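# Place ball in high post cup, reseat frame

## Task

Get the ball into the cup on top of the tall post, and set the frame back in its proper spot resting on its supports. Both must stay that way without any robot holding them; at the end, open the grippers and move the arms away.

## Robot and tools

Setup: three identical i2rt Big YAM arms, named arm1, arm2 and arm3. Each has six joints, a two-finger gripper and a wrist camera (arm1_cam_wrist, arm2_cam_wrist, arm3_cam_wrist). Two fixed room cameras, cam_high and cam_low, also watch the scene. Every image is 896x504 pixels. The hand reaches roughly 1.0 m from its joint-1 axis. Loose objects may occasionally get a brief shove from outside.

Frame: one shared scene frame for everything, with its origin on the floor and +z pointing up. The hand point lies halfway between the fingertips. The hand's z axis runs along the fingers and its y axis is the direction the fingers open and close. Foot poses are never printed, so the arms are driven only by joint angles.

Joints. Every value is an absolute target, never an offset. Ranges, with the tolerance that counts as arrived:
- joint1_rad: -2.879 to 2.879 (±0.045). Yaws the whole arm about its foot; positive is counter-clockwise seen from above; 0 unfolds the arm toward where the foot faces.
- joint2_rad: 0 to 3.141 (±0.14). Shoulder. At 0 the upper arm lies roughly flat pointing back; larger values raise it and then tip it forward.
- joint3_rad: 0 to 3.019 (±0.09). Elbow. 0 is fully folded; larger values open it.
- joint4_rad: -1.692 to 1.57 (±0.055). Hand pitch; positive tilts the fingertips up.
- joint5_rad: -1.57 to 1.57 (±0.03). Sideways swing of the hand; positive goes toward the arm's right.
- joint6_rad: -2.094 to 2.094 (±0.035). Hand roll; positive is clockwise viewed from behind the hand.
- gripper_m: 0 to 0.093 metres (±0.003). The gap between the fingertips. Each finger pad squeezes with roughly 50 to 62 N at most, and some grippers manage less.
With joints 1 and 6 at 0 and the hand level and pointing forward, the wrist camera sits above the hand and looks at the fingertips.

Tool execute_actions. Argument "actions" is a list holding one action, or nothing at all; an empty list just reports the state and images. An action is an object whose keys are arm names. Under each arm goes {"joints": {...}}, holding any subset of the seven keys above. All commanded motions start together, but each joint moves at its own speed, so they finish at different times and the hand can sweep a wide path. No action runs longer than 15 s. If the call has an unknown key or a value out of range, the whole call is rejected and nothing moves. A joint or arm you leave out may keep driving toward its previous target. Optional "cameras" is a list drawn from arm1_cam_wrist, arm2_cam_wrist, arm3_cam_wrist, cam_high, cam_low or "all". Omitting it, passing null, or passing ["all"] returns every camera; [] returns none. The "pictures" line gives the order of the returned images. Example: {"arm1": {"joints": {"gripper_m": 0.05}}, "arm2": {"joints": {"joint1_rad": 0.3}}}.

Tool wait: "seconds" from 0 to 10. It sends no new command and returns the same kind of report as an empty action.

Tool zoom_image: "camera" plus "region" [x0, y0, x1, y1] in image pixels, with (0,0) at the top-left and at most 504x504. It only works on cameras whose full image came back in the latest result.

Tool finished_scene: "scene" is the number of the current scene. It closes that scene for good, and its result reports success and gives the next task. Replying without any tool call ends everything.

Reading results. joint_status says how each commanded motion ended:
- "off_target": the joint stopped short of its target and may still be pushing.
- "contact_stop": the joint gave up its target and holds where it stopped.
- "time_out": the joint could not finish in time. It may keep its target, or one clamped near its position (at most 0.375, 0.375, 0.113, 0.225, 0.075, 0.3 rad for joints 1-6), and keep pushing; if the path clears it moves on its own. To relieve it, command its reported position.
- "joint command not followed" (usually with a "cause:" line), and "not_followed" per joint: a safety check blocked that arm's joint targets, for example to avoid self- or arm-to-arm collision. A gripper target in the same action still runs. The blocked targets may be retried with later actions until you send ones that pass.
- "limit_stop_at_motor_heat": a heat stop; send the target again.
on_its_own lists what the joints are doing without this call's command; "held at" is the held target, not the actual position. A tiny change from the current position may not move a joint at all. A joint carrying a load can slowly sag. If a result reports a stop, any further execute_actions, wait or finished_scene calls in that same reply are skipped.

Heat: holding loads or pushing against something heats the motors, even while you are thinking. A "MOTOR HOT" line appears from 85 °C. At 100 °C an "OVER-TEMPERATURE FAULT" occurs: that arm and its gripper go limp and fall until they cool.

Cameras: calibration is given per camera as OpenCV pinhole+radial K, D and T_world_to_cam (scene to camera, metres), but each scene's cameras may be off by a few degrees and millimetres. Wrist-camera poses are computed from the reported joints, so they can be less accurate.

Avoid: hard pressing between two arms, which fails the task at once; a hard hit may also fail it. The collision check can react too late and ignores fingers, gripper housings and wrist cameras. Arms do not contact-stop; they keep pushing, sometimes forcefully. Never knock objects off the work area or onto the floor. Avoid dropping things, slipping, slamming or shoving hard. Robot motion time matters, but thinking time does not. Finish with the grippers open and all arms clear of the ball and frame.

Each tool is called as name([rows], argument=value, ...), one row to a line, values as JSON.

## Session

execute_actions(actions=[])

Scene clock: 0.00 s.
Motor temperatures (°C, as the motors report them): arm1=[24 23 23 22 23 24] | arm2=[25 24 21 23 25 24] | arm3=[23 21 23 24 21 23]
arm1.joint_positions: joint1_rad=+0.211 joint2_rad=+0.616 joint3_rad=+1.456 joint4_rad=-1.225 joint5_rad=+0.156 joint6_rad=-0.412 gripper_m=+0.094
arm1.joint_status: not commanded
arm1.hand: x=+1.2231 y=-0.0271 z=+1.3886 quat_wxyz=(+0.123, -0.797, -0.214, +0.552) (m; scene frame)
arm2.joint_positions: joint1_rad=-0.195 joint2_rad=+0.481 joint3_rad=+1.315 joint4_rad=-1.338 joint5_rad=-0.062 joint6_rad=+0.373 gripper_m=+0.094
arm2.joint_status: not commanded
arm2.hand: x=-0.6472 y=+1.0886 z=+1.3299 quat_wxyz=(-0.479, -0.596, -0.618, +0.183) (m; scene frame)
arm3.joint_positions: joint1_rad=-0.386 joint2_rad=+0.440 joint3_rad=+1.446 joint4_rad=-1.401 joint5_rad=-0.135 joint6_rad=+0.007 gripper_m=+0.095
arm3.joint_status: not commanded
arm3.hand: x=-0.6314 y=-1.1513 z=+1.3589 quat_wxyz=(-0.497, +0.318, -0.768, -0.249) (m; scene frame)
pictures: arm1_cam_wrist, arm2_cam_wrist, arm3_cam_wrist, cam_high, cam_low
Images, in order (width x height): arm1_cam_wrist 896x504, arm2_cam_wrist 896x504, arm3_cam_wrist 896x504, cam_high 896x504, cam_low 896x504.

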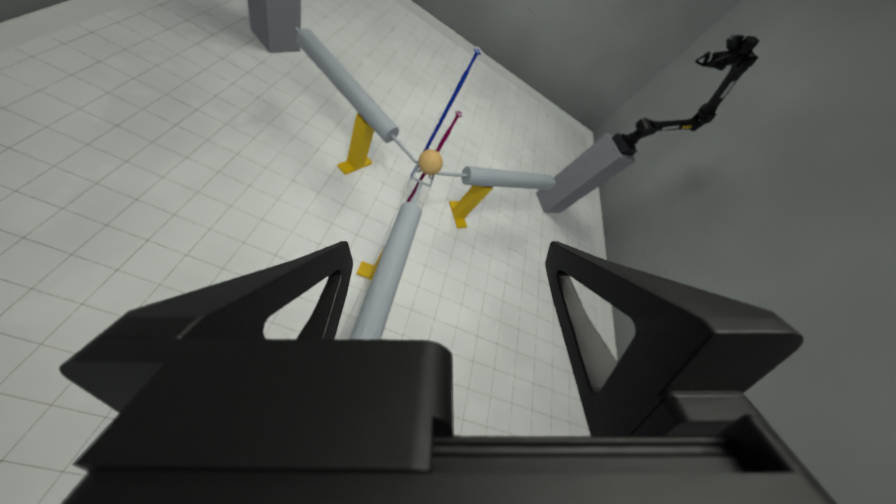

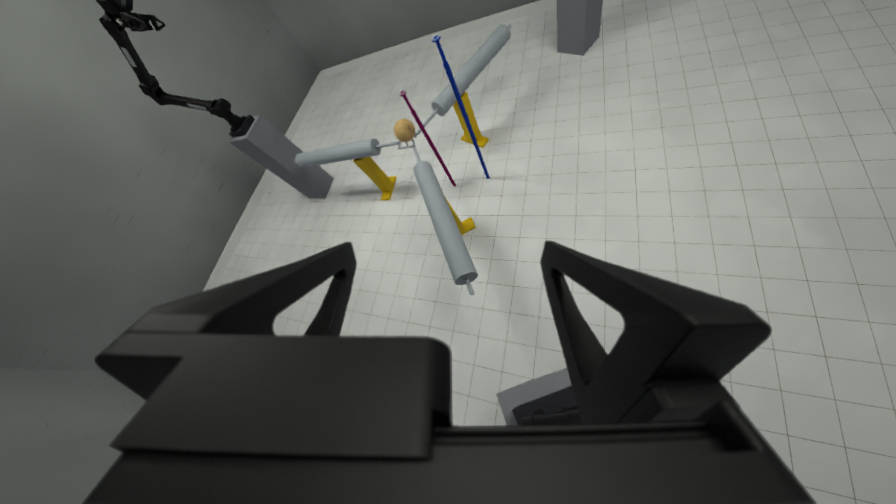

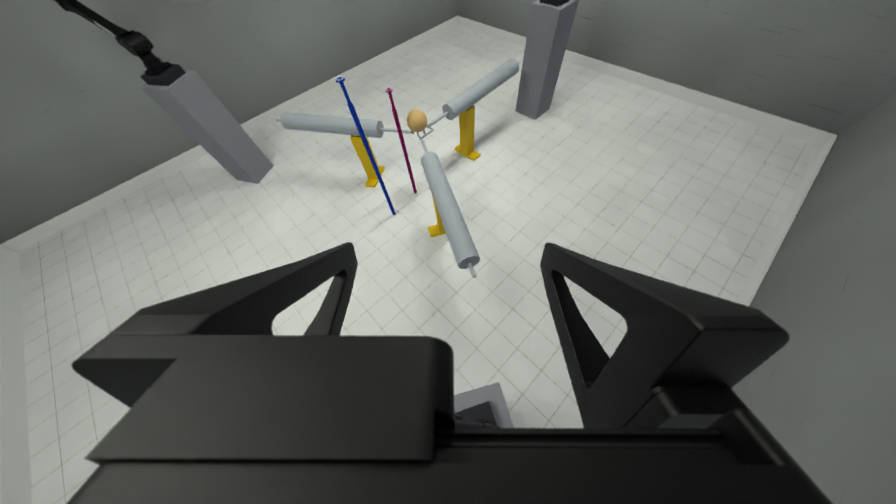

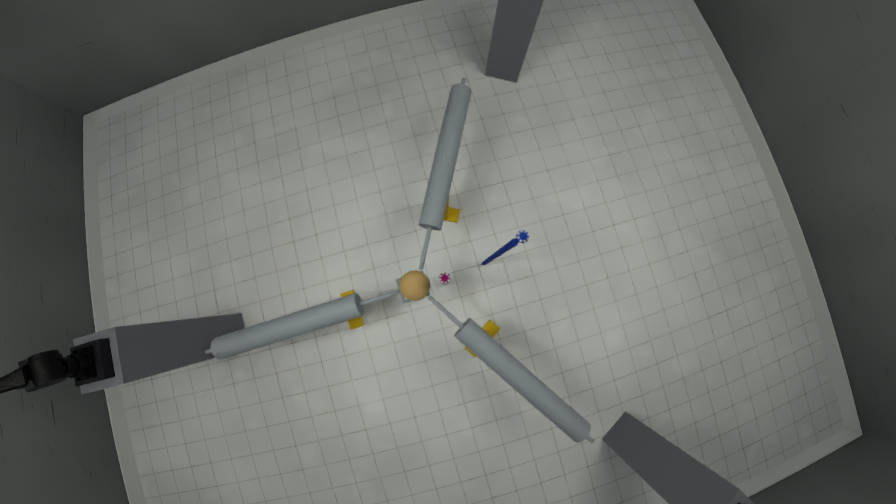

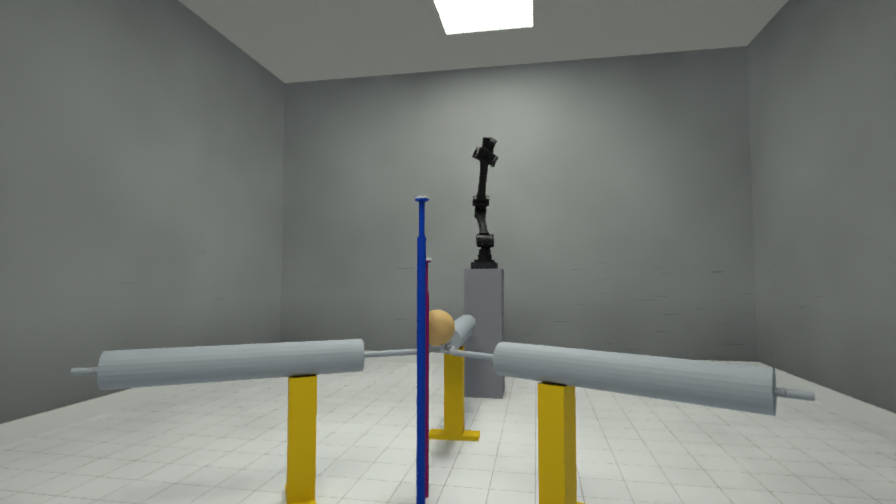

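zoom_image(camera="cam_high", region=[330, 190, 550, 370])

zoom_image(camera="arm1_cam_wrist", region=[380, 100, 500, 220])

zoom_image(camera="cam_low", region=[350, 180, 550, 400])

zoom_image(camera="arm3_cam_wrist", region=[330, 70, 490, 170])

Region (330, 190, 550, 370) of cam_high's 896x504 image, scaled by 2.291, with more detail than that image has; it fills the top 412 rows of this view, and the rest is white.

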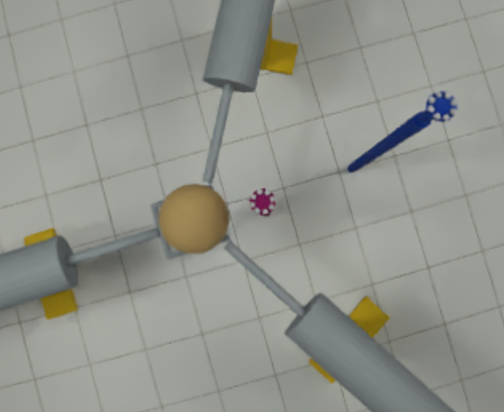

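Region (380, 100, 500, 220) of arm1_cam_wrist's 896x504 image, scaled by 4.200, with more detail than that image has.

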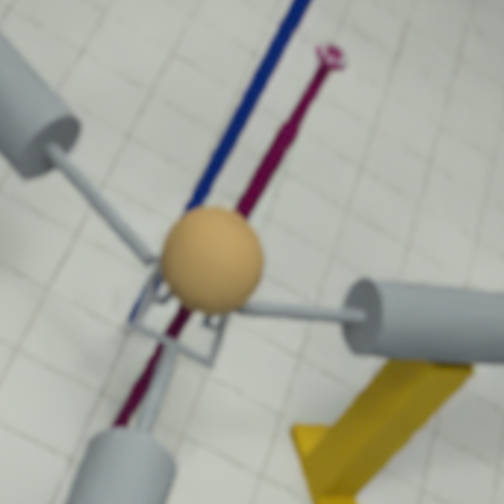

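Region (350, 180, 550, 400) of cam_low's 896x504 image, scaled by 2.291, with more detail than that image has; it fills the left 458 columns of this view, and the rest is white.

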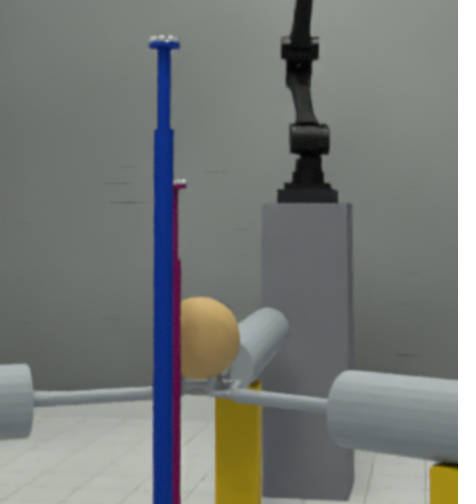

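Region (330, 70, 490, 170) of arm3_cam_wrist's 896x504 image, scaled by 3.150, with more detail than that image has; it fills the top 315 rows of this view, and the rest is white.

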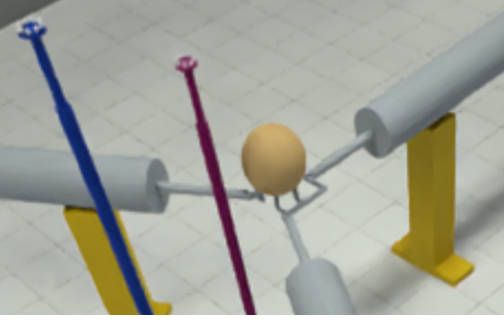

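execute_actions([
  {"arm1":{"joints":{"joint1_rad":0,"joint2_rad":1.57,"joint3_rad":1.57,"joint4_rad":-1.57,"joint5_rad":0,"joint6_rad":0}},"arm2":{"joints":{"joint1_rad":0,"joint2_rad":1.57,"joint3_rad":1.0,"joint4_rad":-1,"joint5_rad":0,"joint6_rad":0}},"arm3":{"joints":{"joint1_rad":0,"joint2_rad":1.0,"joint3_rad":1.0,"joint4_rad":-1.57,"joint5_rad":0,"joint6_rad":0}}},
])

execute_actions([
  {"arm1":{"joints":{"joint1_rad":-0.3,"joint3_rad":1.0,"joint4_rad":-1.0}},"arm2":{"joints":{"joint1_rad":0.3,"joint4_rad":-0.5}},"arm3":{"joints":{"joint1_rad":-0.3,"joint2_rad":1.57,"joint4_rad":-1.0}}},
])

Scene clock: 30.90 s.
Motor temperatures (°C, as the motors report them): arm1=[24 23 26 22 23 24] | arm2=[25 24 24 23 25 24] | arm3=[23 21 26 24 21 23]
arm1.joint_positions: joint1_rad=+0.008 joint2_rad=+1.586 joint3_rad=+1.557 joint4_rad=-1.554 joint5_rad=+0.003 joint6_rad=-0.014 gripper_m=+0.094
arm1.joint_status: all done
arm1.hand: x=+0.9783 y=-0.0062 z=+1.0448 quat_wxyz=(+0.005, -1.000, -0.013, -0.001) (m; scene frame)
arm2.joint_positions: joint1_rad=-0.012 joint2_rad=+1.570 joint3_rad=+1.011 joint4_rad=-1.018 joint5_rad=-0.001 joint6_rad=+0.011 gripper_m=+0.094
arm2.joint_status: all done
arm2.hand: x=-0.5089 y=+0.9061 z=+0.8623 quat_wxyz=(+0.000, -0.492, -0.871, +0.002) (m; scene frame)
arm3.joint_positions: joint1_rad=-0.009 joint2_rad=+1.014 joint3_rad=+0.990 joint4_rad=-1.560 joint5_rad=-0.002 joint6_rad=+0.007 gripper_m=+0.095
arm3.joint_status: all done
arm3.hand: x=-0.6029 y=-1.0286 z=+1.0104 quat_wxyz=(+0.007, +0.513, -0.858, -0.001) (m; scene frame)
pictures: arm1_cam_wrist, arm2_cam_wrist, arm3_cam_wrist, cam_high, cam_low
camera_calibration (this result's frames):
arm1_cam_wrist: T_world_to_cam=[[-0.0221872, 0.999729, 0.00706971, 0.022378], [0.810653, 0.0138515, 0.585363, -1.39606], [0.585107, 0.0187186, -0.81074, 0.39653], [0, 0, 0, 1]] pos_world=[0.9002, -0.010457, 1.13852]
arm2_cam_wrist: T_world_to_cam=[[-0.860664, -0.509073, 0.0101133, 0.0123443], [-0.405852, 0.697877, 0.590128, -1.34593], [-0.307476, 0.503797, -0.807246, 0.207622], [0, 0, 0, 1]] pos_world=[-0.471785, 0.840977, 0.961746]
arm3_cam_wrist: T_world_to_cam=[[0.882267, -0.47073, -0.00428654, 0.0513505], [-0.374808, -0.707935, 0.598621, -1.55573], [-0.284824, -0.526537, -0.801021, 0.220187], [0, 0, 0, 1]] pos_world=[-0.56569, -0.961247, 1.10789]
Images, in order (width x height): arm1_cam_wrist 896x504, arm2_cam_wrist 896x504, arm3_cam_wrist 896x504, cam_high 896x504, cam_low 896x504.

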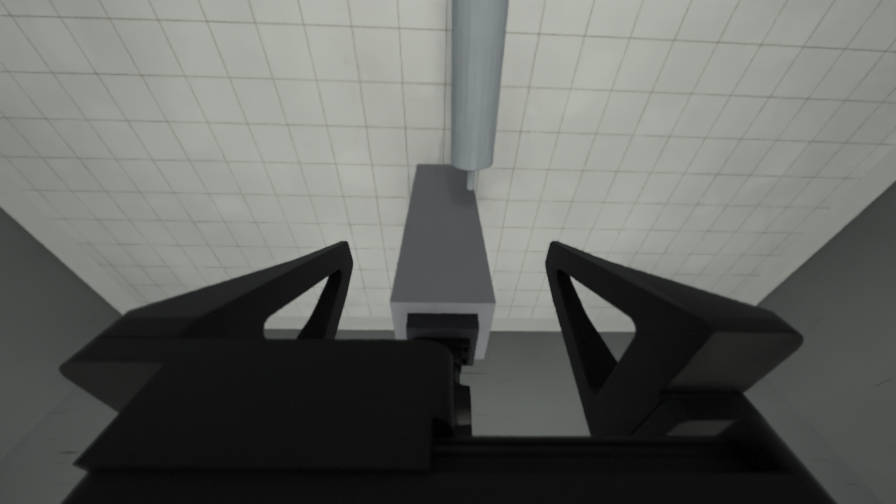

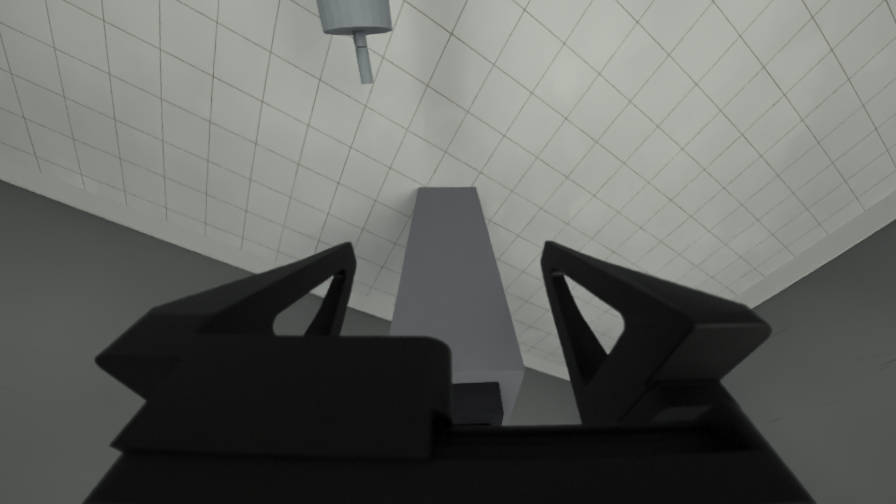

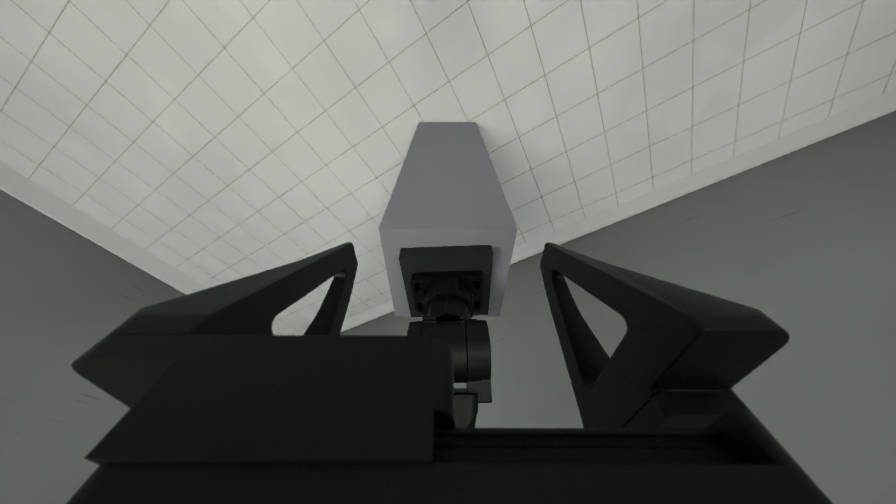

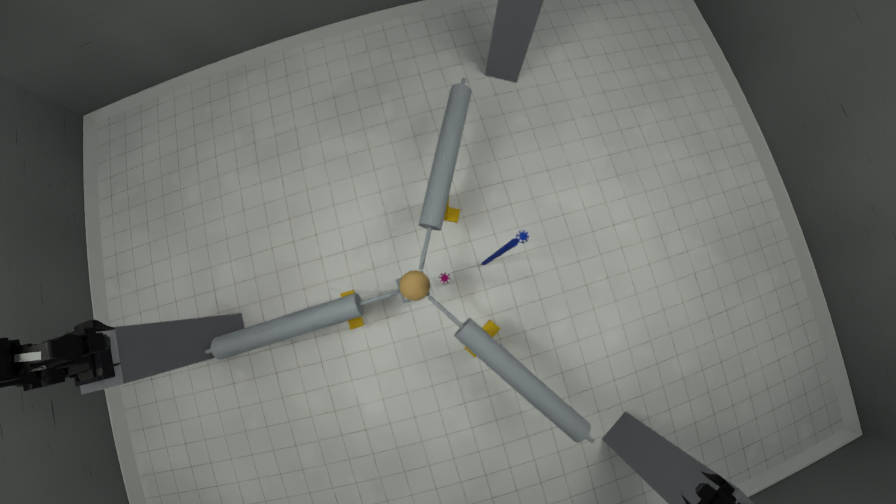

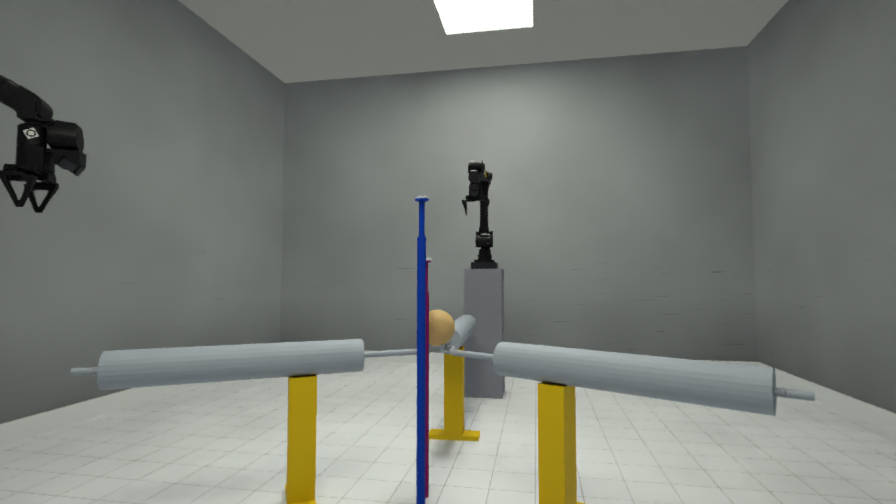

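Scene clock: 32.20 s.
Motor temperatures (°C, as the motors report them): arm1=[24 23 26 22 23 24] | arm2=[25 25 24 23 25 24] | arm3=[23 21 26 24 21 23]
arm1.joint_positions: joint1_rad=-0.310 joint2_rad=+1.569 joint3_rad=+1.001 joint4_rad=-1.018 joint5_rad=+0.000 joint6_rad=-0.011 gripper_m=+0.094
arm1.joint_status: all done
arm1.hand: x=+1.0626 y=+0.1228 z=+0.8513 quat_wxyz=(+0.002, -0.989, +0.147, -0.002) (m; scene frame)
arm2.joint_positions: joint1_rad=+0.311 joint2_rad=+1.570 joint3_rad=+1.011 joint4_rad=-0.523 joint5_rad=-0.001 joint6_rad=+0.009 gripper_m=+0.094
arm2.joint_status: all done
arm2.hand: x=-0.3192 y=+0.9182 z=+0.8908 quat_wxyz=(-0.230, -0.333, -0.910, +0.085) (m; scene frame)
arm3.joint_positions: joint1_rad=-0.298 joint2_rad=+1.562 joint3_rad=+0.990 joint4_rad=-1.012 joint5_rad=-0.002 joint6_rad=+0.007 gripper_m=+0.095
arm3.joint_status: all done
arm3.hand: x=-0.4414 y=-0.9672 z=+0.8340 quat_wxyz=(+0.008, +0.384, -0.923, -0.002) (m; scene frame)
pictures: arm1_cam_wrist, arm2_cam_wrist, arm3_cam_wrist, cam_high, cam_low
camera_calibration (this result's frames):
arm1_cam_wrist: T_world_to_cam=[[0.293476, 0.955966, 0.000749091, -0.428042], [0.773731, -0.237991, 0.587113, -1.28423], [0.561438, -0.171724, -0.809505, 0.235396], [0, 0, 0, 1]] pos_world=[0.987105, 0.143983, 0.94486]
arm2_cam_wrist: T_world_to_cam=[[-0.653856, -0.75661, 0.00370111, 0.480527], [-0.749026, 0.647977, 0.138151, -0.955212], [-0.106925, 0.0875587, -0.990404, 0.892303], [0, 0, 0, 1]] pos_world=[-0.305874, 0.904398, 1.01393]
arm3_cam_wrist: T_world_to_cam=[[0.711416, -0.70276, -0.00392846, -0.363166], [-0.560354, -0.570612, 0.600338, -1.29662], [-0.424135, -0.424888, -0.799737, 0.192971], [0, 0, 0, 1]] pos_world=[-0.386356, -0.913092, 0.931306]
Images, in order (width x height): arm1_cam_wrist 896x504, arm2_cam_wrist 896x504, arm3_cam_wrist 896x504, cam_high 896x504, cam_low 896x504.

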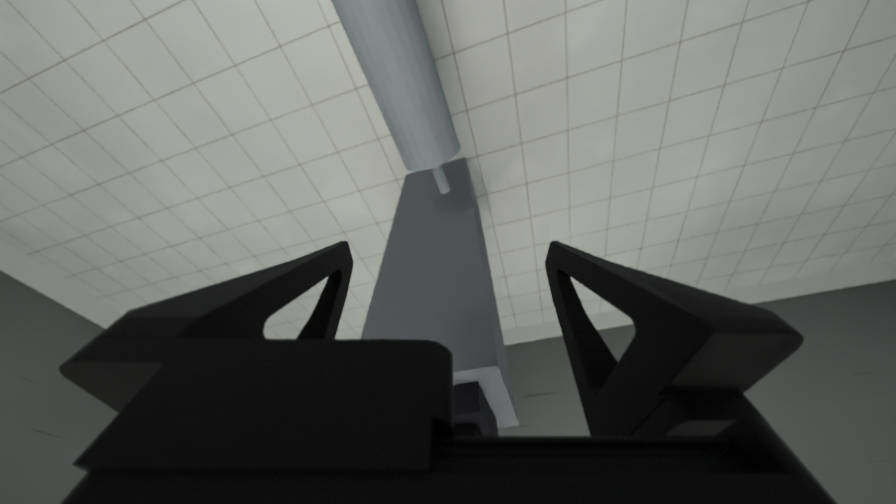

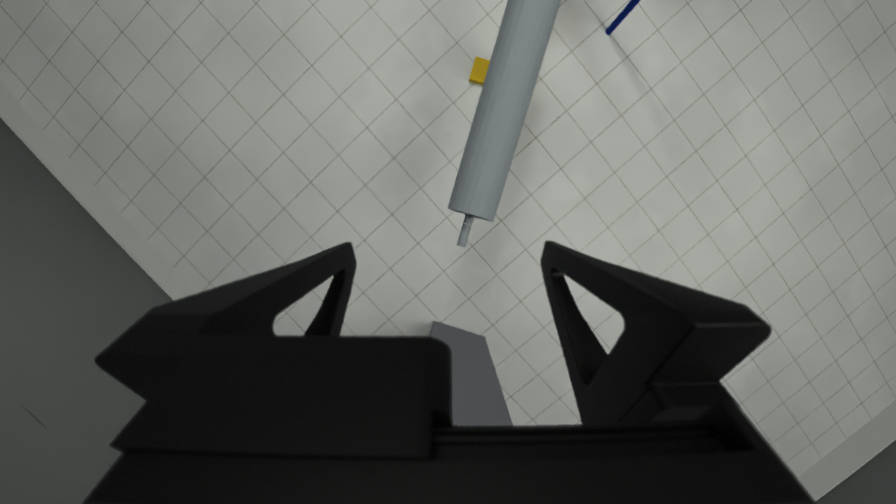

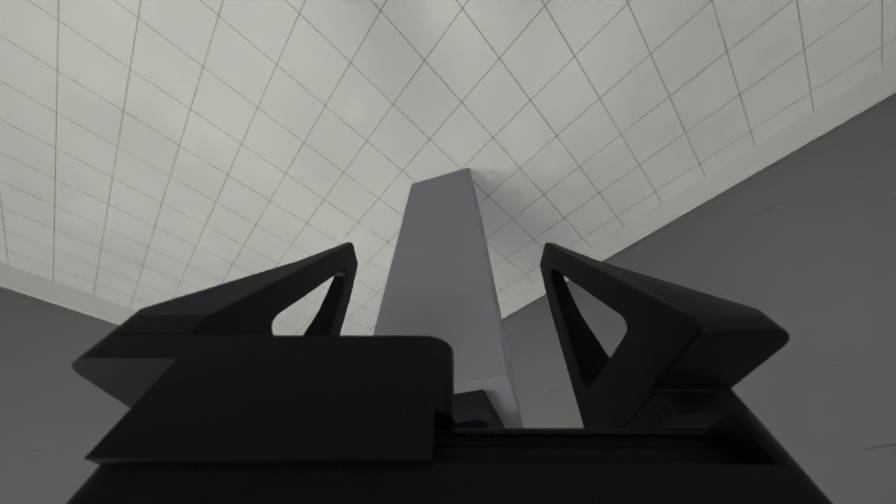

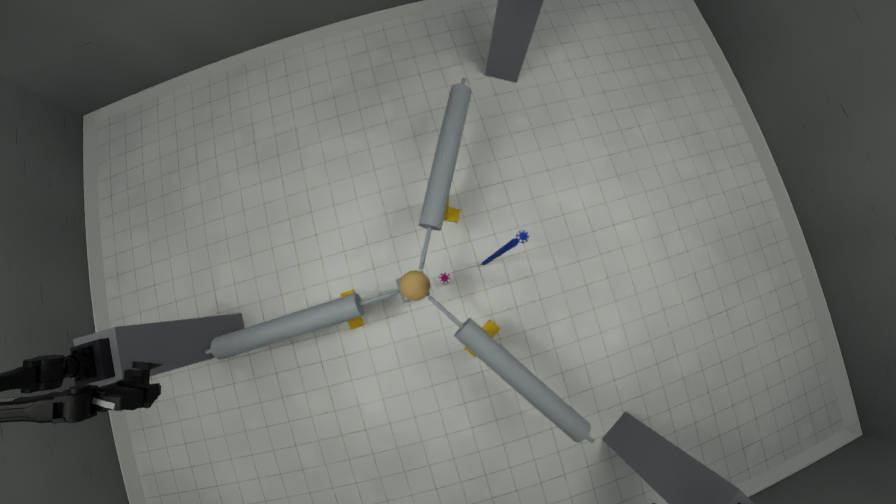

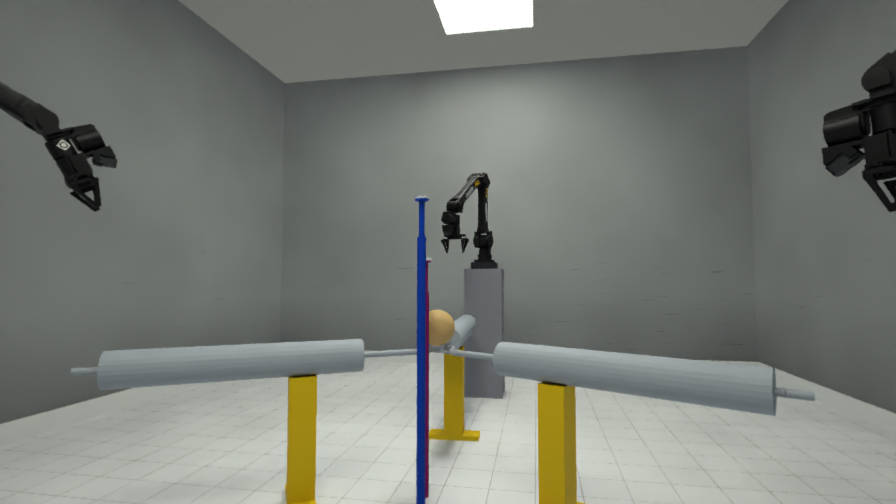

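execute_actions(actions=[], cameras=[])

execute_actions(actions=[], cameras=[])

Scene clock: 36.60 s.
Motor temperatures (°C, as the motors report them): arm1=[24 23 26 22 23 24] | arm2=[25 25 24 23 25 24] | arm3=[23 22 26 24 21 23]
arm1.joint_positions: joint1_rad=-0.310 joint2_rad=+1.569 joint3_rad=+1.001 joint4_rad=-1.018 joint5_rad=+0.000 joint6_rad=-0.011 gripper_m=+0.094
arm1.joint_status: all done
arm1.hand: x=+1.0626 y=+0.1228 z=+0.8513 quat_wxyz=(+0.002, -0.989, +0.147, -0.002) (m; scene frame)
arm2.joint_positions: joint1_rad=+0.311 joint2_rad=+1.570 joint3_rad=+1.011 joint4_rad=-0.523 joint5_rad=-0.001 joint6_rad=+0.009 gripper_m=+0.094
arm2.joint_status: all done
arm2.hand: x=-0.3192 y=+0.9182 z=+0.8908 quat_wxyz=(-0.230, -0.333, -0.910, +0.085) (m; scene frame)
arm3.joint_positions: joint1_rad=-0.298 joint2_rad=+1.562 joint3_rad=+0.990 joint4_rad=-1.012 joint5_rad=-0.002 joint6_rad=+0.007 gripper_m=+0.095
arm3.joint_status: all done
arm3.hand: x=-0.4414 y=-0.9672 z=+0.8340 quat_wxyz=(+0.008, +0.384, -0.923, -0.002) (m; scene frame)
pictures: none
No camera images: the call's "cameras" was empty. Leave "cameras" out to get every camera's image.

Scene clock: 36.60 s.
Motor temperatures (°C, as the motors report them): arm1=[24 23 26 22 23 24] | arm2=[25 25 24 23 25 24] | arm3=[23 22 26 24 21 23]
arm1.joint_positions: joint1_rad=-0.310 joint2_rad=+1.569 joint3_rad=+1.001 joint4_rad=-1.018 joint5_rad=+0.000 joint6_rad=-0.011 gripper_m=+0.094
arm1.joint_status: all done
arm1.hand: x=+1.0626 y=+0.1228 z=+0.8513 quat_wxyz=(+0.002, -0.989, +0.147, -0.002) (m; scene frame)
arm2.joint_positions: joint1_rad=+0.311 joint2_rad=+1.570 joint3_rad=+1.011 joint4_rad=-0.523 joint5_rad=-0.001 joint6_rad=+0.009 gripper_m=+0.094
arm2.joint_status: all done
arm2.hand: x=-0.3192 y=+0.9182 z=+0.8908 quat_wxyz=(-0.230, -0.333, -0.910, +0.085) (m; scene frame)
arm3.joint_positions: joint1_rad=-0.298 joint2_rad=+1.562 joint3_rad=+0.990 joint4_rad=-1.012 joint5_rad=-0.002 joint6_rad=+0.007 gripper_m=+0.095
arm3.joint_status: all done
arm3.hand: x=-0.4414 y=-0.9672 z=+0.8340 quat_wxyz=(+0.008, +0.384, -0.923, -0.002) (m; scene frame)
pictures: none
No camera images: the call's "cameras" was empty. Leave "cameras" out to get every camera's image.

execute_actions([
  {"arm1":{"joints":{"joint1_rad":-0.213,"joint2_rad":2.134,"joint3_rad":0.58,"joint4_rad":-0.017,"joint6_rad":-0.244}},"arm2":{"joints":{"joint1_rad":0.232,"joint2_rad":2.317,"joint3_rad":1.236,"joint4_rad":-0.49,"joint6_rad":0.239}},"arm3":{"joints":{"joint1_rad":-0.318,"joint2_rad":2.369,"joint3_rad":1.479,"joint4_rad":-0.681,"joint6_rad":-0.306}}},
])

Scene clock: 68.10 s.
Motor temperatures (°C, as the motors report them): arm1=[24 24 26 22 23 24] | arm2=[25 26 24 23 25 24] | arm3=[23 22 27 24 21 23]
arm1.joint_positions: joint1_rad=-0.210 joint2_rad=+2.137 joint3_rad=+0.579 joint4_rad=-0.034 joint5_rad=+0.000 joint6_rad=-0.230 gripper_m=+0.094
arm1.joint_status: all done
arm1.hand: x=+1.1723 y=+0.0595 z=+0.5777 quat_wxyz=(+0.001, -1.000, -0.012, -0.006) (m; scene frame)
arm2.joint_positions: joint1_rad=+0.235 joint2_rad=+2.315 joint3_rad=+1.230 joint4_rad=-0.496 joint5_rad=-0.001 joint6_rad=+0.228 gripper_m=+0.094
arm2.joint_status: all done
arm2.hand: x=-0.3634 y=+0.9019 z=+0.5812 quat_wxyz=(+0.002, -0.479, -0.878, +0.003) (m; scene frame)
arm3.joint_positions: joint1_rad=-0.304 joint2_rad=+2.382 joint3_rad=+1.458 joint4_rad=-0.684 joint5_rad=-0.002 joint6_rad=-0.292 gripper_m=+0.095
arm3.joint_status: all done
arm3.hand: x=-0.3292 y=-0.8543 z=+0.5678 quat_wxyz=(+0.020, +0.515, -0.857, +0.000) (m; scene frame)
pictures: arm1_cam_wrist, arm2_cam_wrist, arm3_cam_wrist, cam_high, cam_low
camera_calibration (this result's frames):
arm1_cam_wrist: T_world_to_cam=[[-0.0213951, 0.999771, -0.000506565, -0.0322347], [0.804794, 0.0175232, 0.593296, -1.27876], [0.593169, 0.0122859, -0.804984, -0.109284], [0, 0, 0, 1]] pos_world=[1.09327, 0.0559779, 0.670696]
arm2_cam_wrist: T_world_to_cam=[[-0.845312, -0.534117, 0.012897, 0.164791], [-0.423919, 0.685209, 0.592268, -1.11438], [-0.325177, 0.495184, -0.805638, 0.0280127], [0, 0, 0, 1]] pos_world=[-0.323997, 0.83773, 0.680454]
arm3_cam_wrist: T_world_to_cam=[[0.884276, -0.466729, -0.0148524, -0.0999175], [-0.359298, -0.700362, 0.616765, -1.06354], [-0.298264, -0.540054, -0.787007, 0.0114895], [0, 0, 0, 1]] pos_world=[-0.290344, -0.785289, 0.663509]
Images, in order (width x height): arm1_cam_wrist 896x504, arm2_cam_wrist 896x504, arm3_cam_wrist 896x504, cam_high 896x504, cam_low 896x504.

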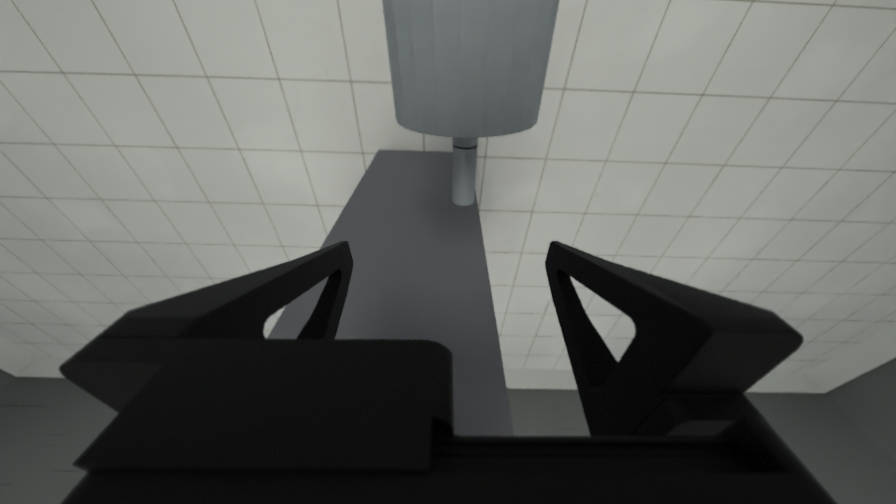

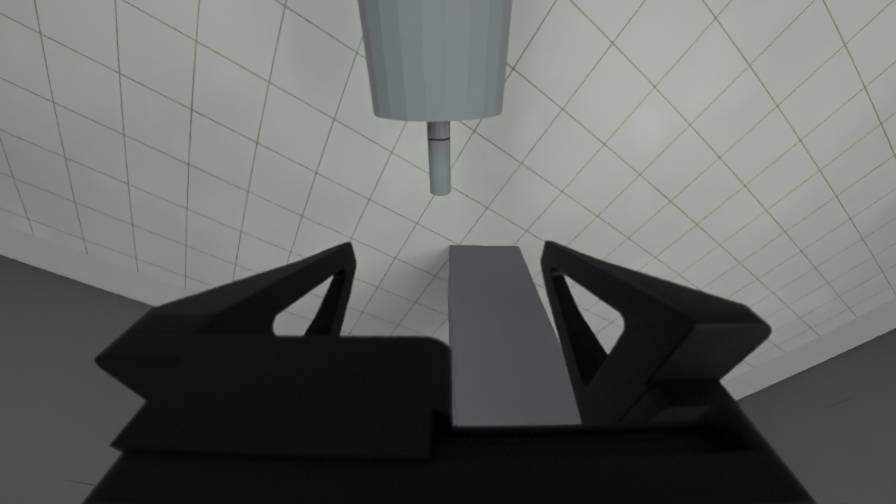

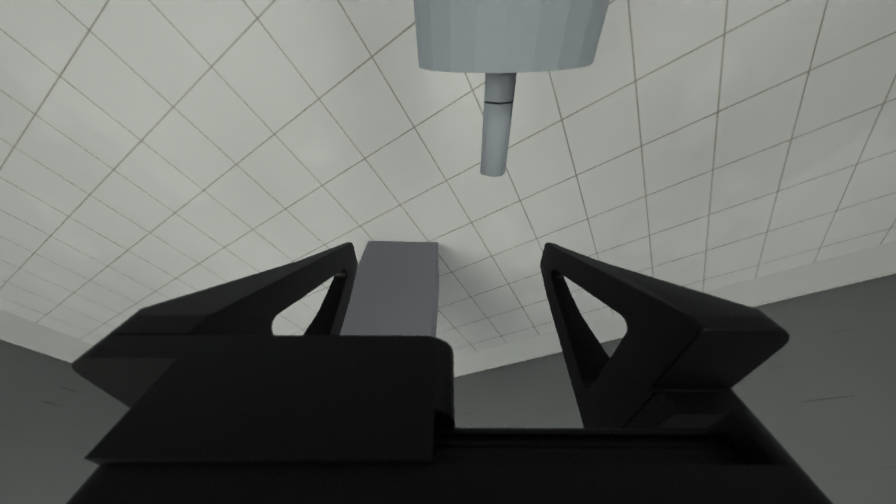

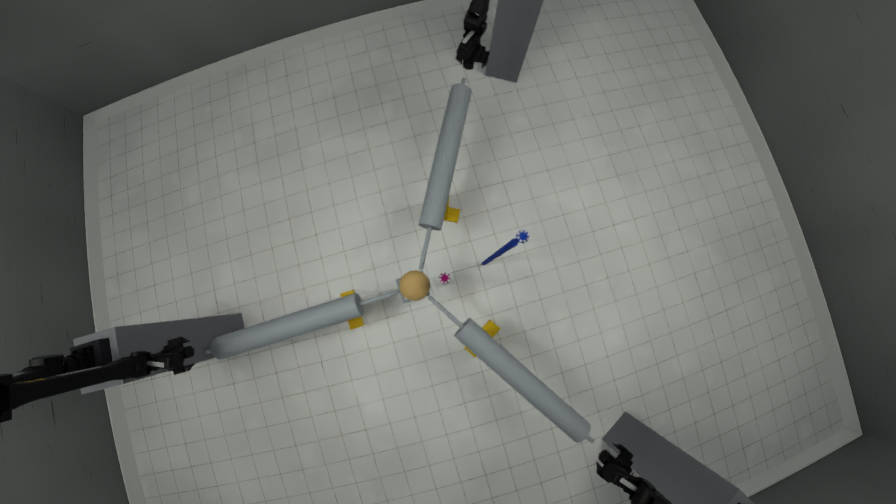

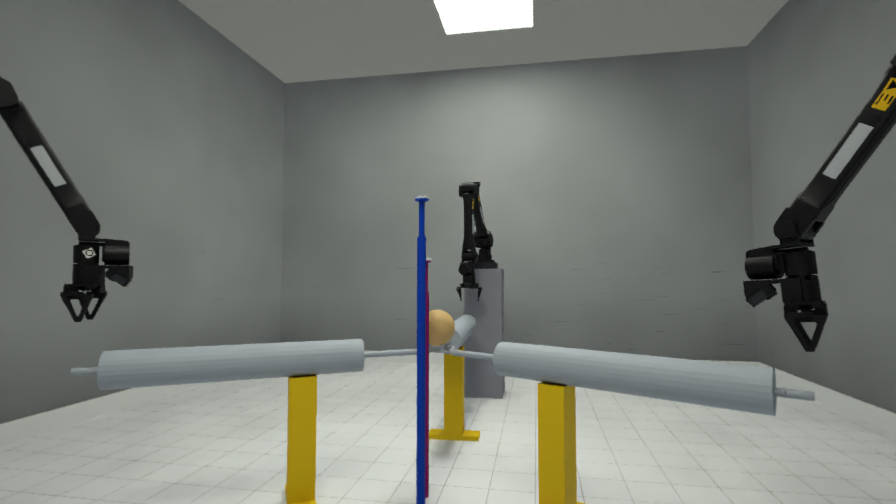

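execute_actions([
  {"arm1":{"joints":{"joint1_rad":-0.268,"joint2_rad":2.41,"joint3_rad":0.66,"joint4_rad":0.18,"joint6_rad":-0.3}},"arm2":{"joints":{"joint1_rad":0.25,"joint2_rad":2.5,"joint3_rad":1.31,"joint4_rad":-0.38,"joint6_rad":0.26}},"arm3":{"joints":{"joint1_rad":-0.35,"joint2_rad":2.53,"joint3_rad":1.62,"joint4_rad":-0.64,"joint6_rad":-0.335}}},
], cameras=[])

execute_actions([
  {"arm1":{"joints":{"joint2_rad":2.632,"joint3_rad":0.781,"joint4_rad":0.29}},"arm2":{"joints":{"joint2_rad":2.665,"joint3_rad":1.416,"joint4_rad":-0.31}},"arm3":{"joints":{"joint2_rad":2.652,"joint3_rad":1.70,"joint4_rad":-0.585}}},
])

Scene clock: 81.33 s.
Motor temperatures (°C, as the motors report them): arm1=[24 24 25 22 23 24] | arm2=[25 26 24 23 25 24] | arm3=[23 24 27 24 21 23]
arm1.joint_positions: joint1_rad=-0.264 joint2_rad=+2.420 joint3_rad=+0.661 joint4_rad=+0.163 joint5_rad=+0.000 joint6_rad=-0.286 gripper_m=+0.094
arm1.joint_status: all done
arm1.hand: x=+1.1829 y=+0.0729 z=+0.5006 quat_wxyz=(+0.000, -1.000, -0.013, -0.007) (m; scene frame)
arm2.joint_positions: joint1_rad=+0.235 joint2_rad=+2.504 joint3_rad=+1.303 joint4_rad=-0.393 joint5_rad=-0.001 joint6_rad=+0.249 gripper_m=+0.094
arm2.joint_status: all done
arm2.hand: x=-0.3671 y=+0.9046 z=+0.5012 quat_wxyz=(+0.008, -0.488, -0.873, +0.001) (m; scene frame)
arm3.joint_positions: joint1_rad=-0.345 joint2_rad=+2.506 joint3_rad=+1.602 joint4_rad=-0.645 joint5_rad=-0.002 joint6_rad=-0.322 gripper_m=+0.095
arm3.joint_status: all done
arm3.hand: x=-0.2806 y=-0.8405 z=+0.5310 quat_wxyz=(-0.009, +0.510, -0.860, -0.007) (m; scene frame)
pictures: none
No camera images: the call's "cameras" was empty. Leave "cameras" out to get every camera's image.

Scene clock: 82.47 s.
Motor temperatures (°C, as the motors report them): arm1=[24 24 25 22 23 24] | arm2=[25 26 24 23 25 24] | arm3=[23 24 27 24 21 23]
arm1.joint_positions: joint1_rad=-0.264 joint2_rad=+2.639 joint3_rad=+0.780 joint4_rad=+0.274 joint5_rad=-0.003 joint6_rad=-0.299 gripper_m=+0.094
arm1.joint_status: all done
arm1.hand: x=+1.1812 y=+0.0730 z=+0.4332 quat_wxyz=(+0.000, -1.000, -0.019, -0.001) (m; scene frame)
arm2.joint_positions: joint1_rad=+0.235 joint2_rad=+2.665 joint3_rad=+1.410 joint4_rad=-0.320 joint5_rad=-0.001 joint6_rad=+0.250 gripper_m=+0.094
arm2.joint_status: all done
arm2.hand: x=-0.3616 y=+0.8987 z=+0.4364 quat_wxyz=(+0.000, -0.488, -0.873, +0.003) (m; scene frame)
arm3.joint_positions: joint1_rad=-0.345 joint2_rad=+2.633 joint3_rad=+1.682 joint4_rad=-0.592 joint5_rad=-0.002 joint6_rad=-0.322 gripper_m=+0.095
arm3.joint_status: all done
arm3.hand: x=-0.2768 y=-0.8365 z=+0.4749 quat_wxyz=(-0.012, +0.510, -0.860, -0.007) (m; scene frame)
pictures: arm1_cam_wrist, arm2_cam_wrist, arm3_cam_wrist, cam_high, cam_low
camera_calibration (this result's frames):
arm1_cam_wrist: T_world_to_cam=[[-0.0355323, 0.999365, -0.00279086, -0.0278661], [0.809679, 0.0304248, 0.586084, -1.20397], [0.585796, 0.0185652, -0.810246, -0.220529], [0, 0, 0, 1]] pos_world=[1.10302, 0.068573, 0.526865]
arm2_cam_wrist: T_world_to_cam=[[-0.85675, -0.515599, 0.0117383, 0.146211], [-0.410922, 0.696212, 0.588584, -1.02925], [-0.311646, 0.499446, -0.808351, -0.0842032], [0, 0, 0, 1]] pos_world=[-0.323917, 0.834019, 0.536019]
arm3_cam_wrist: T_world_to_cam=[[0.878889, -0.477002, 0.00491182, -0.158717], [-0.395442, -0.722776, 0.566764, -0.979929], [-0.266797, -0.500064, -0.823866, 0.0232789], [0, 0, 0, 1]] pos_world=[-0.2418, -0.772336, 0.575346]
Images, in order (width x height): arm1_cam_wrist 896x504, arm2_cam_wrist 896x504, arm3_cam_wrist 896x504, cam_high 896x504, cam_low 896x504.

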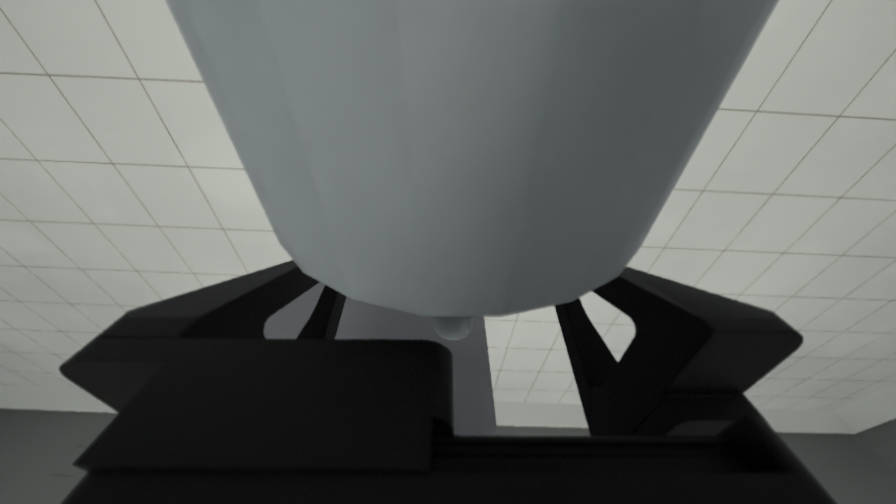

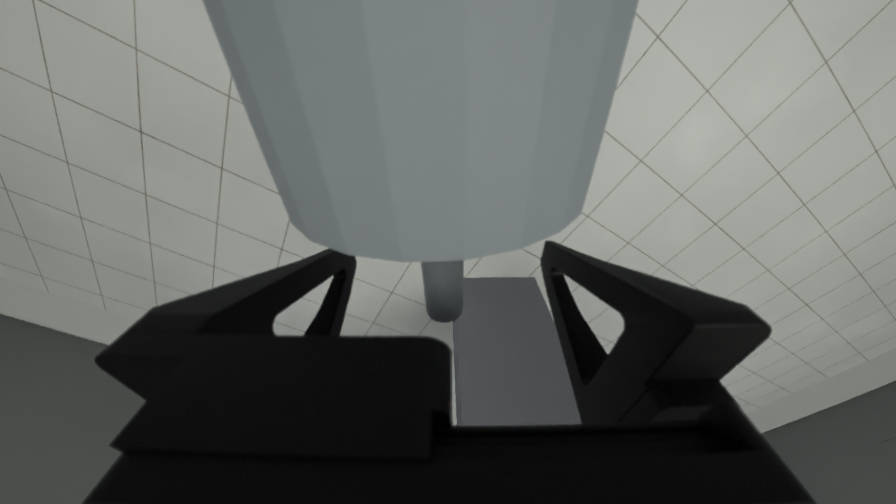

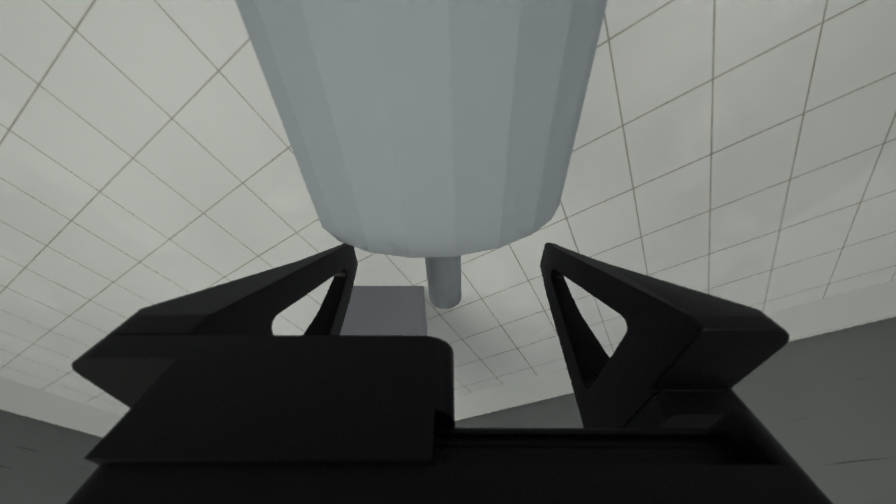

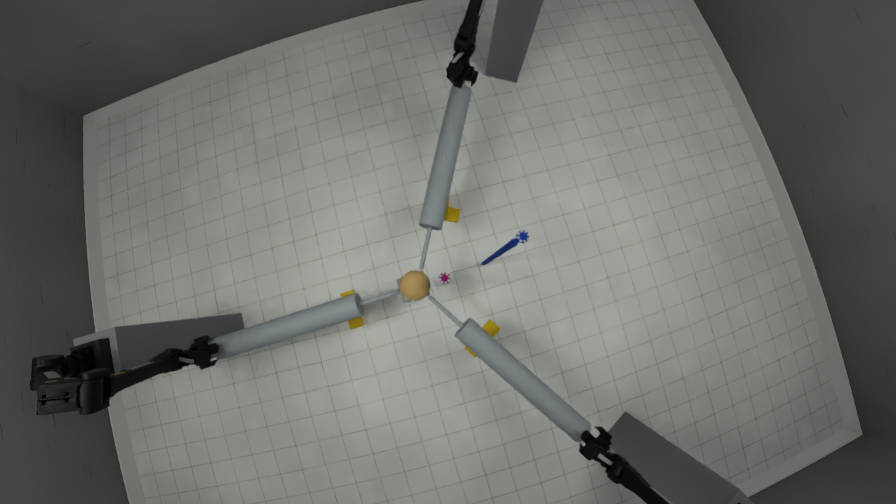

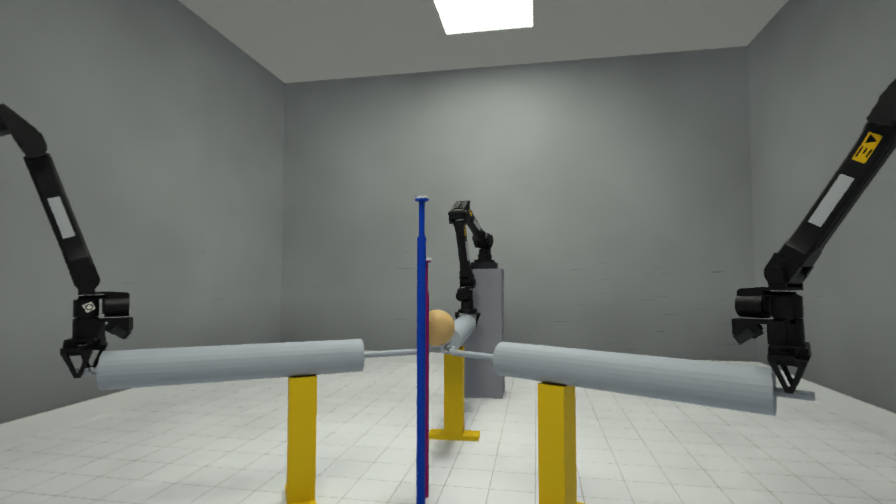

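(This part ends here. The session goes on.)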